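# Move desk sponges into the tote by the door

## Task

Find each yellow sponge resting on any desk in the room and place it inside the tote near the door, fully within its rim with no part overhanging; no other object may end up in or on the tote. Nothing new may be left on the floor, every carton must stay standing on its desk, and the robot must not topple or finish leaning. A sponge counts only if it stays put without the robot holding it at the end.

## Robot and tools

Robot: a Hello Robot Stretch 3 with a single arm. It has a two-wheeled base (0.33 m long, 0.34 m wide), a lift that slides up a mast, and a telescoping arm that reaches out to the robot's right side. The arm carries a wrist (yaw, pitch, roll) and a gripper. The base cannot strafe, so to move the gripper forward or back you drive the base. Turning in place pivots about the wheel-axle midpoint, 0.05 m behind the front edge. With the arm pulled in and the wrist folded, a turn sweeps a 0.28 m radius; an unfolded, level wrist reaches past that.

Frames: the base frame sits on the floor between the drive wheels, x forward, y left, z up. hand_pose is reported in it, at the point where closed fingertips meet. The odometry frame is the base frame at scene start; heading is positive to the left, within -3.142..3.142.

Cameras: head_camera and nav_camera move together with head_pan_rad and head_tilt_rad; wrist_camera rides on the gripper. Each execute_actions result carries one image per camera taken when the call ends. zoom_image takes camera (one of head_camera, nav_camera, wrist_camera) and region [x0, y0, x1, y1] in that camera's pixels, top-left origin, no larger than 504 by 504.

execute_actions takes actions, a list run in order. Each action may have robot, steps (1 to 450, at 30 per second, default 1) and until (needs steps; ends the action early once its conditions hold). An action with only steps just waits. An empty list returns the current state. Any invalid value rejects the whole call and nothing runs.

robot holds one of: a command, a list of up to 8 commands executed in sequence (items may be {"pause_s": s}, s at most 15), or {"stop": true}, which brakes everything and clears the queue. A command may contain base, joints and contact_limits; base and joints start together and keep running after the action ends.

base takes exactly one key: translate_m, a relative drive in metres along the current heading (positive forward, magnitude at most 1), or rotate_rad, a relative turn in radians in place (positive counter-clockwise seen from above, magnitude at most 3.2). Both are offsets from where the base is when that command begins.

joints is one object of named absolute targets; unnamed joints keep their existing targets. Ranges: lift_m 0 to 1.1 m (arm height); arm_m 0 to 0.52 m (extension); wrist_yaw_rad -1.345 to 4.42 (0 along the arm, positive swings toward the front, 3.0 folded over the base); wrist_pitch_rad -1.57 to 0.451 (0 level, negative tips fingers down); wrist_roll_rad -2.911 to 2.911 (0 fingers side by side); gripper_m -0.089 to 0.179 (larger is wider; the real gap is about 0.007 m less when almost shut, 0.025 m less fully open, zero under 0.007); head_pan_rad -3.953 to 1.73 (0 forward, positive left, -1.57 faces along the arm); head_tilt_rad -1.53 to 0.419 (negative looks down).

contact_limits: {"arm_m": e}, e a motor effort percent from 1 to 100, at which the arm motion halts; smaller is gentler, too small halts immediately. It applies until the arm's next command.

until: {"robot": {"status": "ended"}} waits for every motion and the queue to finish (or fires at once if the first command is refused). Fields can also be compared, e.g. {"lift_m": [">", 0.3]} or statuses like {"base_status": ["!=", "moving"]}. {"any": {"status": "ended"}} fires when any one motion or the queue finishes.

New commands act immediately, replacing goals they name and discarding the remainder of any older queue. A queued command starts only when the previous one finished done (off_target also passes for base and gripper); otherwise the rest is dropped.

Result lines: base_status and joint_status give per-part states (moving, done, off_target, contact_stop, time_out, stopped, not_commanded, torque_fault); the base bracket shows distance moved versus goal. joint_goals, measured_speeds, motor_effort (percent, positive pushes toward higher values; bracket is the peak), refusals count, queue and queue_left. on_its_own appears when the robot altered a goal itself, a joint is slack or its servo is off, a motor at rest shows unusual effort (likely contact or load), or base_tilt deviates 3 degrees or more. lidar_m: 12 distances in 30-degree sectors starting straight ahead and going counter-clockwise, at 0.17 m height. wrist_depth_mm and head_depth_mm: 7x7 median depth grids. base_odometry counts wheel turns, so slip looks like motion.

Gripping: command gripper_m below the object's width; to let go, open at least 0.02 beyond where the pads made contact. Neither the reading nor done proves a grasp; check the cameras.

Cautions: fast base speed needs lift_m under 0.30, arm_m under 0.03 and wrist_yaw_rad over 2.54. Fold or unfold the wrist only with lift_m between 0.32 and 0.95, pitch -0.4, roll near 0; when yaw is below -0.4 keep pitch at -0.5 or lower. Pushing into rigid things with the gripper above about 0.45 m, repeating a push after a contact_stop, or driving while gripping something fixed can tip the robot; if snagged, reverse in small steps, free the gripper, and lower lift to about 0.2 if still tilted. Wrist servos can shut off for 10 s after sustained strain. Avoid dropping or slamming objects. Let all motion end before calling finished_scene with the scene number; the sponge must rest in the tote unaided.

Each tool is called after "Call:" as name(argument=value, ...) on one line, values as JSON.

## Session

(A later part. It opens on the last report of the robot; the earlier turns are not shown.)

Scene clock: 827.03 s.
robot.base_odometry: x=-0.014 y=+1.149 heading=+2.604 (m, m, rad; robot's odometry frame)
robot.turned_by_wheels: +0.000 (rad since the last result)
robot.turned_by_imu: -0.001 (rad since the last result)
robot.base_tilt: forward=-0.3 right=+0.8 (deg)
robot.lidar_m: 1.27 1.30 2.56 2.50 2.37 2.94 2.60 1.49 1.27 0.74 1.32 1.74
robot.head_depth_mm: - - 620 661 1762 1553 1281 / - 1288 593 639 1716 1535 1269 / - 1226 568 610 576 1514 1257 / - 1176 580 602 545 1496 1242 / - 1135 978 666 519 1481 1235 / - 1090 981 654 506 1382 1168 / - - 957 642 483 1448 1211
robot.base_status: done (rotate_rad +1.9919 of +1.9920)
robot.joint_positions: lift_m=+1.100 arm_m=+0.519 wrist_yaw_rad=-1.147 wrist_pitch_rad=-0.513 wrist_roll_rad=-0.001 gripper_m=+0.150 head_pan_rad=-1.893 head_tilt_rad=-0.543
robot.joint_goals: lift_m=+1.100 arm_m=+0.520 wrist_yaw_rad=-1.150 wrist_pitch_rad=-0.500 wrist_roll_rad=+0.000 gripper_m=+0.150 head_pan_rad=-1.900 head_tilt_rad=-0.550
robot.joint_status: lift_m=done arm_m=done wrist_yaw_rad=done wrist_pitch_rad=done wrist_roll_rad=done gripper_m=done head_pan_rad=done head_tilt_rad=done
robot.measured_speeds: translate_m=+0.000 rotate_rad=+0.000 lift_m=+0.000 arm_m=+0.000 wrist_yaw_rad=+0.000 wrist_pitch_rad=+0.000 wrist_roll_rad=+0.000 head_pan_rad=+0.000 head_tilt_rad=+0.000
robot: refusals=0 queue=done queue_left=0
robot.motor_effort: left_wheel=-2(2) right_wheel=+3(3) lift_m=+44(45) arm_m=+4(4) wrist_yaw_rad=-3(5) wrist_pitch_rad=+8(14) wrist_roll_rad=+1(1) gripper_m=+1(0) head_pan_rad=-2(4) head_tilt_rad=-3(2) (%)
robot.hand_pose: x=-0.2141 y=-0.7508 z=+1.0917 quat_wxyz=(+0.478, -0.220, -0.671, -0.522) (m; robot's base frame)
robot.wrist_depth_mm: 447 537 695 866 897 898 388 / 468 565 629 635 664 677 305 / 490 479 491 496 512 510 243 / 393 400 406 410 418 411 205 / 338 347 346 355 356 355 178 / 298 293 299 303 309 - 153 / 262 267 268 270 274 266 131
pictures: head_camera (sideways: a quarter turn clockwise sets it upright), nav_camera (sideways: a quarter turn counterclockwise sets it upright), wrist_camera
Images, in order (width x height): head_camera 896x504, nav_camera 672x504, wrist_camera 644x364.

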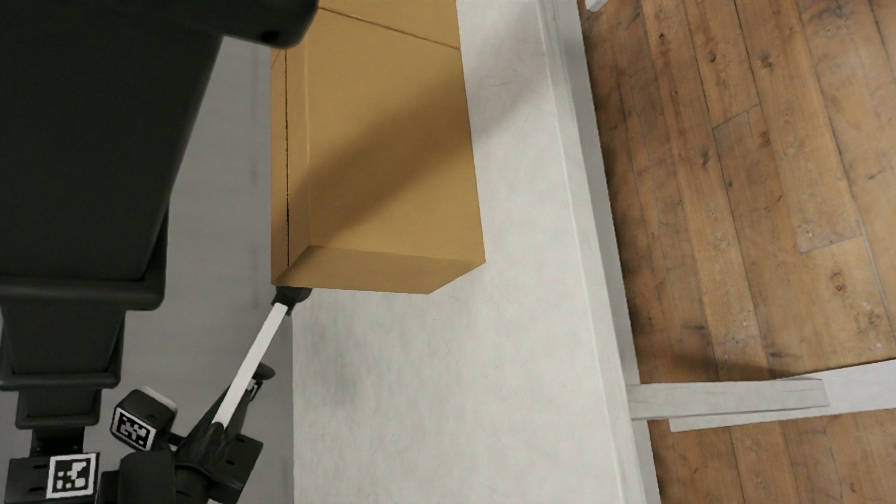

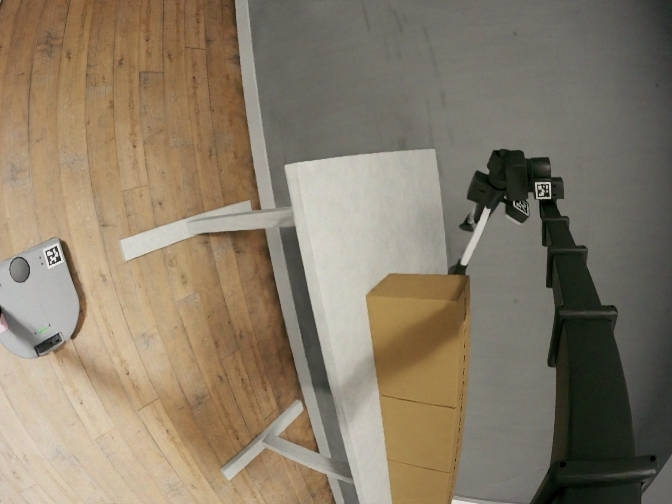

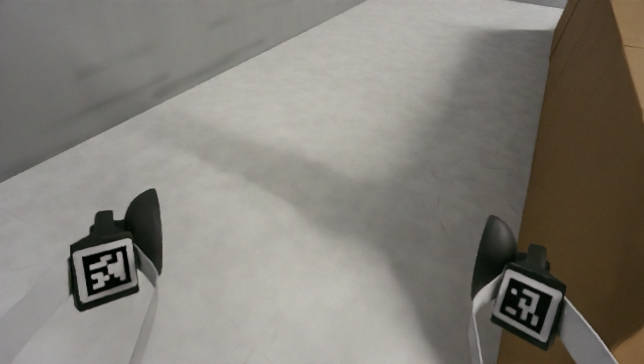

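Call:
execute_actions(actions=[{"robot": {"joints": {"wrist_yaw_rad": -0.3, "head_pan_rad": -2.75, "head_tilt_rad": -0.3}}, "steps": 450, "until": {"robot": {"status": "ended"}}}])

Scene clock: 891.13 s.
robot.base_odometry: x=-0.014 y=+1.149 heading=+2.604 (m, m, rad; robot's odometry frame)
robot.turned_by_wheels: +0.000 (rad since the last result)
robot.turned_by_imu: -0.001 (rad since the last result)
robot.base_tilt: forward=-0.3 right=+0.9 (deg)
robot.lidar_m: 1.27 1.30 2.56 2.50 2.38 2.93 2.60 1.49 1.26 0.74 1.32 1.74
robot.head_depth_mm: - - - - - 1888 1524 / - - - - - 1932 1511 / - - - - - 1902 1491 / 2513 - - - - 1898 1482 / 2047 - - - 2223 1815 1459 / 1758 - - - 1896 1718 1452 / 1523 - - - 655 1779 1441
robot.base_status: done (rotate_rad +1.9919 of +1.9920)
robot.joint_positions: lift_m=+1.100 arm_m=+0.519 wrist_yaw_rad=-0.303 wrist_pitch_rad=-0.513 wrist_roll_rad=-0.001 gripper_m=+0.150 head_pan_rad=-2.743 head_tilt_rad=-0.310
robot.joint_goals: lift_m=+1.100 arm_m=+0.520 wrist_yaw_rad=-0.300 wrist_pitch_rad=-0.500 wrist_roll_rad=+0.000 gripper_m=+0.150 head_pan_rad=-2.750 head_tilt_rad=-0.300
robot.joint_status: lift_m=done arm_m=done wrist_yaw_rad=done wrist_pitch_rad=done wrist_roll_rad=done gripper_m=done head_pan_rad=done head_tilt_rad=done
robot.measured_speeds: translate_m=+0.000 rotate_rad=+0.000 lift_m=+0.000 arm_m=+0.000 wrist_yaw_rad=+0.000 wrist_pitch_rad=+0.000 wrist_roll_rad=+0.000 head_pan_rad=+0.000 head_tilt_rad=+0.000
robot: refusals=0 queue=done queue_left=0
robot.motor_effort: left_wheel=-2(2) right_wheel=+3(3) lift_m=+45(45) arm_m=+4(4) wrist_yaw_rad=+3(4) wrist_pitch_rad=+8(8) wrist_roll_rad=+1(1) gripper_m=+0(0) head_pan_rad=-2(26) head_tilt_rad=+3(15) (%)
robot.hand_pose: x=-0.0846 y=-0.8657 z=+1.0917 quat_wxyz=(+0.650, +0.075, -0.702, -0.281) (m; robot's base frame)
robot.wrist_depth_mm: 409 419 445 462 496 510 539 / 447 461 487 510 535 579 622 / 486 511 531 544 570 523 523 / 547 569 407 413 415 426 432 / 608 600 345 353 351 368 366 / 690 746 301 306 307 - 320 / 836 852 268 269 271 269 280
pictures: head_camera (sideways: a quarter turn clockwise sets it upright), nav_camera (sideways: a quarter turn counterclockwise sets it upright), wrist_camera
Images, in order (width x height): head_camera 896x504, nav_camera 672x504, wrist_camera 644x364.

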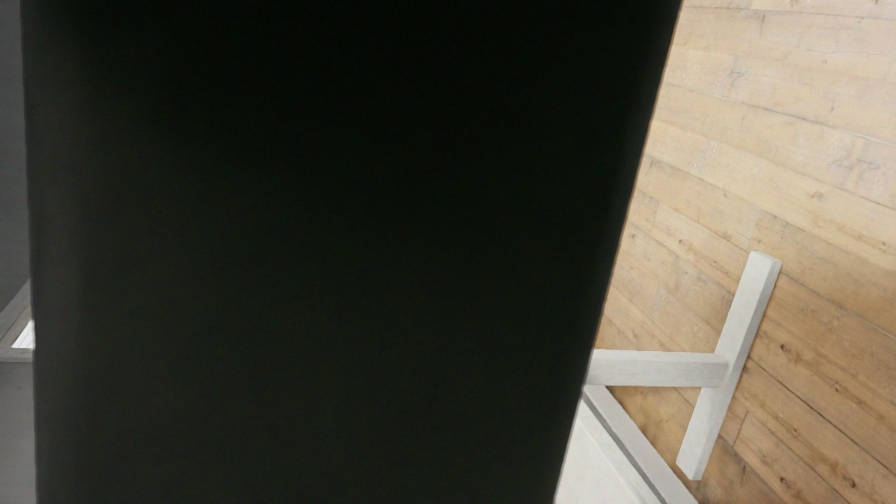

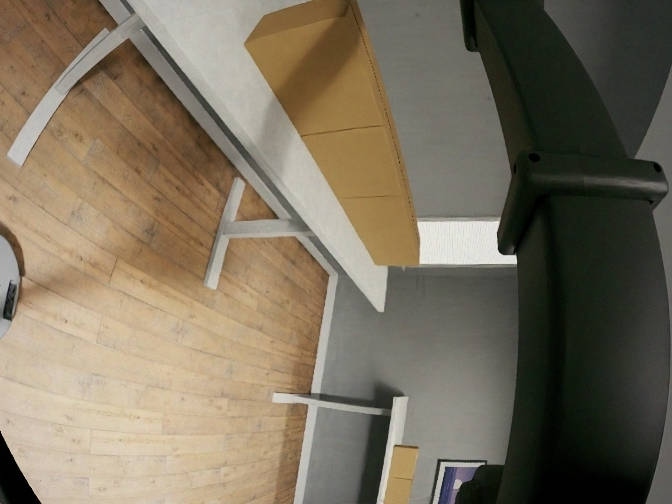

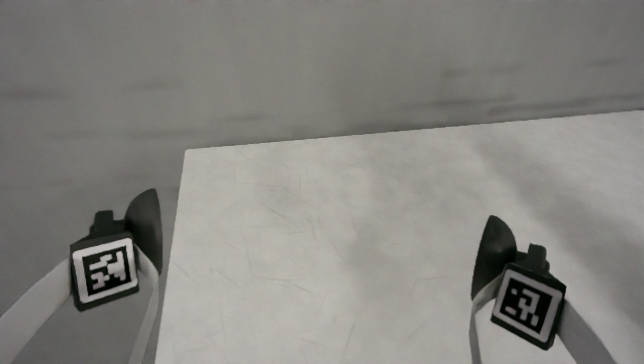

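Call:
execute_actions(actions=[{"robot": {"joints": {"head_pan_rad": -3.95, "head_tilt_rad": -0.45}}, "steps": 450, "until": {"robot": {"status": "ended"}}}])

Scene clock: 903.17 s.
robot.base_odometry: x=-0.014 y=+1.149 heading=+2.604 (m, m, rad; robot's odometry frame)
robot.turned_by_wheels: +0.000 (rad since the last result)
robot.turned_by_imu: -0.001 (rad since the last result)
robot.base_tilt: forward=-0.3 right=+0.8 (deg)
robot.lidar_m: 1.27 1.30 2.56 2.50 2.38 2.93 2.60 1.49 1.26 0.74 1.32 1.74
robot.head_depth_mm: - - - - - 1643 1367 / - - - - - - - / - - - - - - - / - - - 2709 2143 1638 1343 / - - - 2591 2097 1610 1314 / - - - 2646 2062 1598 1303 / - - - 2750 2035 1578 1290
robot.base_status: done (rotate_rad +1.9919 of +1.9920)
robot.joint_positions: lift_m=+1.100 arm_m=+0.519 wrist_yaw_rad=-0.303 wrist_pitch_rad=-0.513 wrist_roll_rad=-0.001 gripper_m=+0.150 head_pan_rad=-3.933 head_tilt_rad=-0.444
robot.joint_goals: lift_m=+1.100 arm_m=+0.520 wrist_yaw_rad=-0.300 wrist_pitch_rad=-0.500 wrist_roll_rad=+0.000 gripper_m=+0.150 head_pan_rad=-3.950 head_tilt_rad=-0.450
robot.joint_status: lift_m=done arm_m=done wrist_yaw_rad=done wrist_pitch_rad=done wrist_roll_rad=done gripper_m=done head_pan_rad=done head_tilt_rad=done
robot.measured_speeds: translate_m=+0.000 rotate_rad=+0.000 lift_m=+0.000 arm_m=+0.000 wrist_yaw_rad=+0.000 wrist_pitch_rad=+0.000 wrist_roll_rad=+0.000 head_pan_rad=+0.000 head_tilt_rad=+0.000
robot: refusals=0 queue=done queue_left=0
robot.motor_effort: left_wheel=-2(2) right_wheel=+3(3) lift_m=+45(44) arm_m=+4(4) wrist_yaw_rad=+3(3) wrist_pitch_rad=+8(8) wrist_roll_rad=+1(1) gripper_m=+0(0) head_pan_rad=-1(26) head_tilt_rad=-2(11) (%)
robot.hand_pose: x=-0.0846 y=-0.8657 z=+1.0917 quat_wxyz=(+0.650, +0.075, -0.702, -0.281) (m; robot's base frame)
robot.wrist_depth_mm: 404 424 440 461 487 515 542 / 439 469 491 508 544 572 608 / 492 518 538 545 574 525 530 / 553 571 403 410 421 424 431 / 618 621 346 351 354 371 364 / 695 746 298 304 307 - 317 / 845 830 267 272 273 270 279
pictures: head_camera (sideways: a quarter turn clockwise sets it upright), nav_camera (sideways: a quarter turn counterclockwise sets it upright), wrist_camera
Images, in order (width x height): head_camera 896x504, nav_camera 672x504, wrist_camera 644x364.

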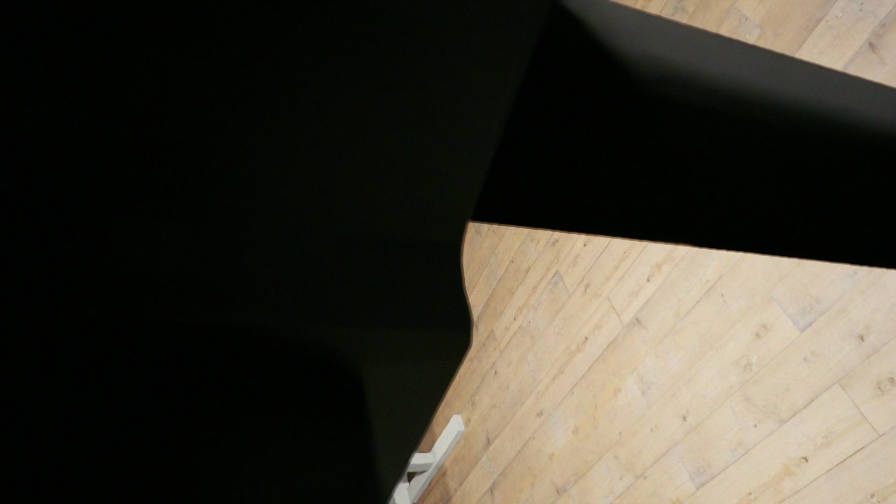

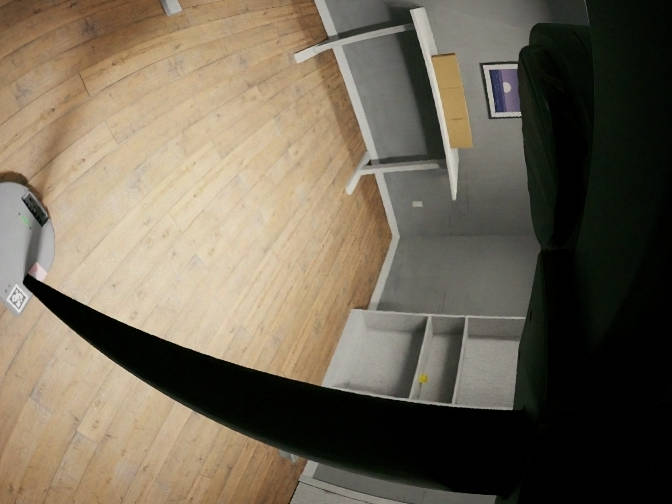

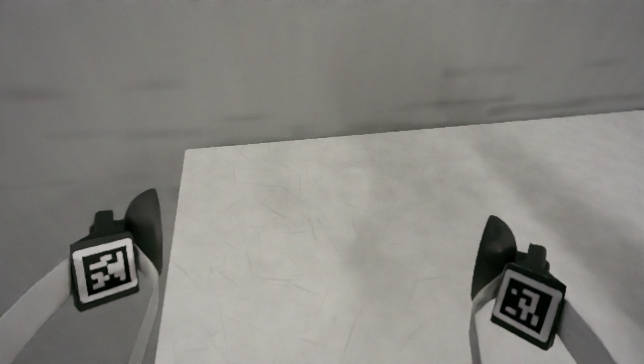

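Call:
execute_actions(actions=[{"robot": {"joints": {"head_pan_rad": 1.1, "head_tilt_rad": -0.4}}, "steps": 450, "until": {"robot": {"status": "ended"}}}])

Scene clock: 921.43 s.
robot.base_odometry: x=-0.014 y=+1.149 heading=+2.604 (m, m, rad; robot's odometry frame)
robot.turned_by_wheels: +0.000 (rad since the last result)
robot.turned_by_imu: -0.001 (rad since the last result)
robot.base_tilt: forward=-0.4 right=+0.9 (deg)
robot.lidar_m: 1.27 1.30 2.56 2.50 2.38 2.93 2.60 1.49 1.26 0.74 1.32 1.74
robot.head_depth_mm: 2022 2084 1378 2152 2200 1683 1404 / 2314 2384 2313 2396 2112 1742 1394 / 2470 2670 2772 2961 2269 1716 1370 / 2346 2516 2734 2930 2227 1691 1358 / 2235 2410 2605 2777 2202 1673 1348 / 2130 2281 2456 2650 2164 1658 1331 / 2023 2167 2319 2488 2152 1626 1327
robot.base_status: done (rotate_rad +1.9919 of +1.9920)
robot.joint_positions: lift_m=+1.100 arm_m=+0.519 wrist_yaw_rad=-0.303 wrist_pitch_rad=-0.513 wrist_roll_rad=-0.001 gripper_m=+0.150 head_pan_rad=+1.093 head_tilt_rad=-0.409
robot.joint_goals: lift_m=+1.100 arm_m=+0.520 wrist_yaw_rad=-0.300 wrist_pitch_rad=-0.500 wrist_roll_rad=+0.000 gripper_m=+0.150 head_pan_rad=+1.100 head_tilt_rad=-0.400
robot.joint_status: lift_m=done arm_m=done wrist_yaw_rad=done wrist_pitch_rad=done wrist_roll_rad=done gripper_m=done head_pan_rad=done head_tilt_rad=done
robot.measured_speeds: translate_m=+0.000 rotate_rad=+0.000 lift_m=+0.000 arm_m=+0.000 wrist_yaw_rad=+0.000 wrist_pitch_rad=+0.000 wrist_roll_rad=+0.000 head_pan_rad=+0.000 head_tilt_rad=+0.000
robot: refusals=0 queue=done queue_left=0
robot.motor_effort: left_wheel=-2(2) right_wheel=+3(3) lift_m=+46(45) arm_m=+4(4) wrist_yaw_rad=+3(3) wrist_pitch_rad=+8(8) wrist_roll_rad=+1(1) gripper_m=+0(0) head_pan_rad=+2(27) head_tilt_rad=+2(9) (%)
robot.hand_pose: x=-0.0846 y=-0.8657 z=+1.0917 quat_wxyz=(+0.650, +0.075, -0.702, -0.281) (m; robot's base frame)
robot.wrist_depth_mm: 407 423 446 460 486 512 546 / 438 462 489 513 541 576 601 / 490 511 534 542 568 523 534 / 543 563 403 413 421 425 430 / 615 615 346 345 352 375 362 / 685 763 302 305 310 - 319 / 836 833 267 270 272 270 280
pictures: head_camera (sideways: a quarter turn clockwise sets it upright), nav_camera (sideways: a quarter turn counterclockwise sets it upright), wrist_camera
Images, in order (width x height): head_camera 896x504, nav_camera 672x504, wrist_camera 644x364.

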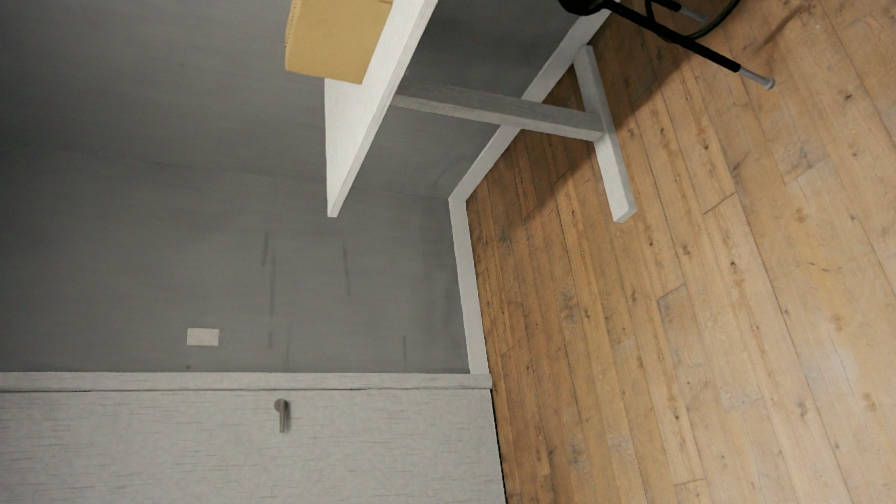

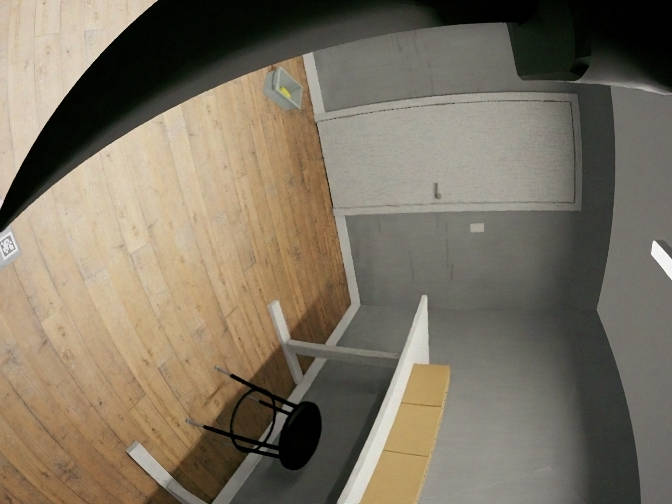

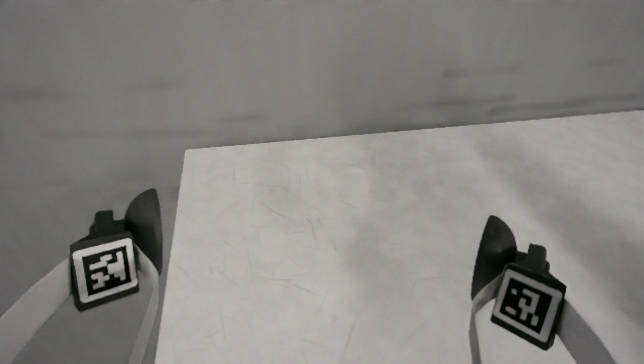

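The sponge is in the tote, the desks are clear, the cartons are upright and the floor is clean. All motion has ended.

Call:
finished_scene(scene=2)

The scene is finished: the task was done.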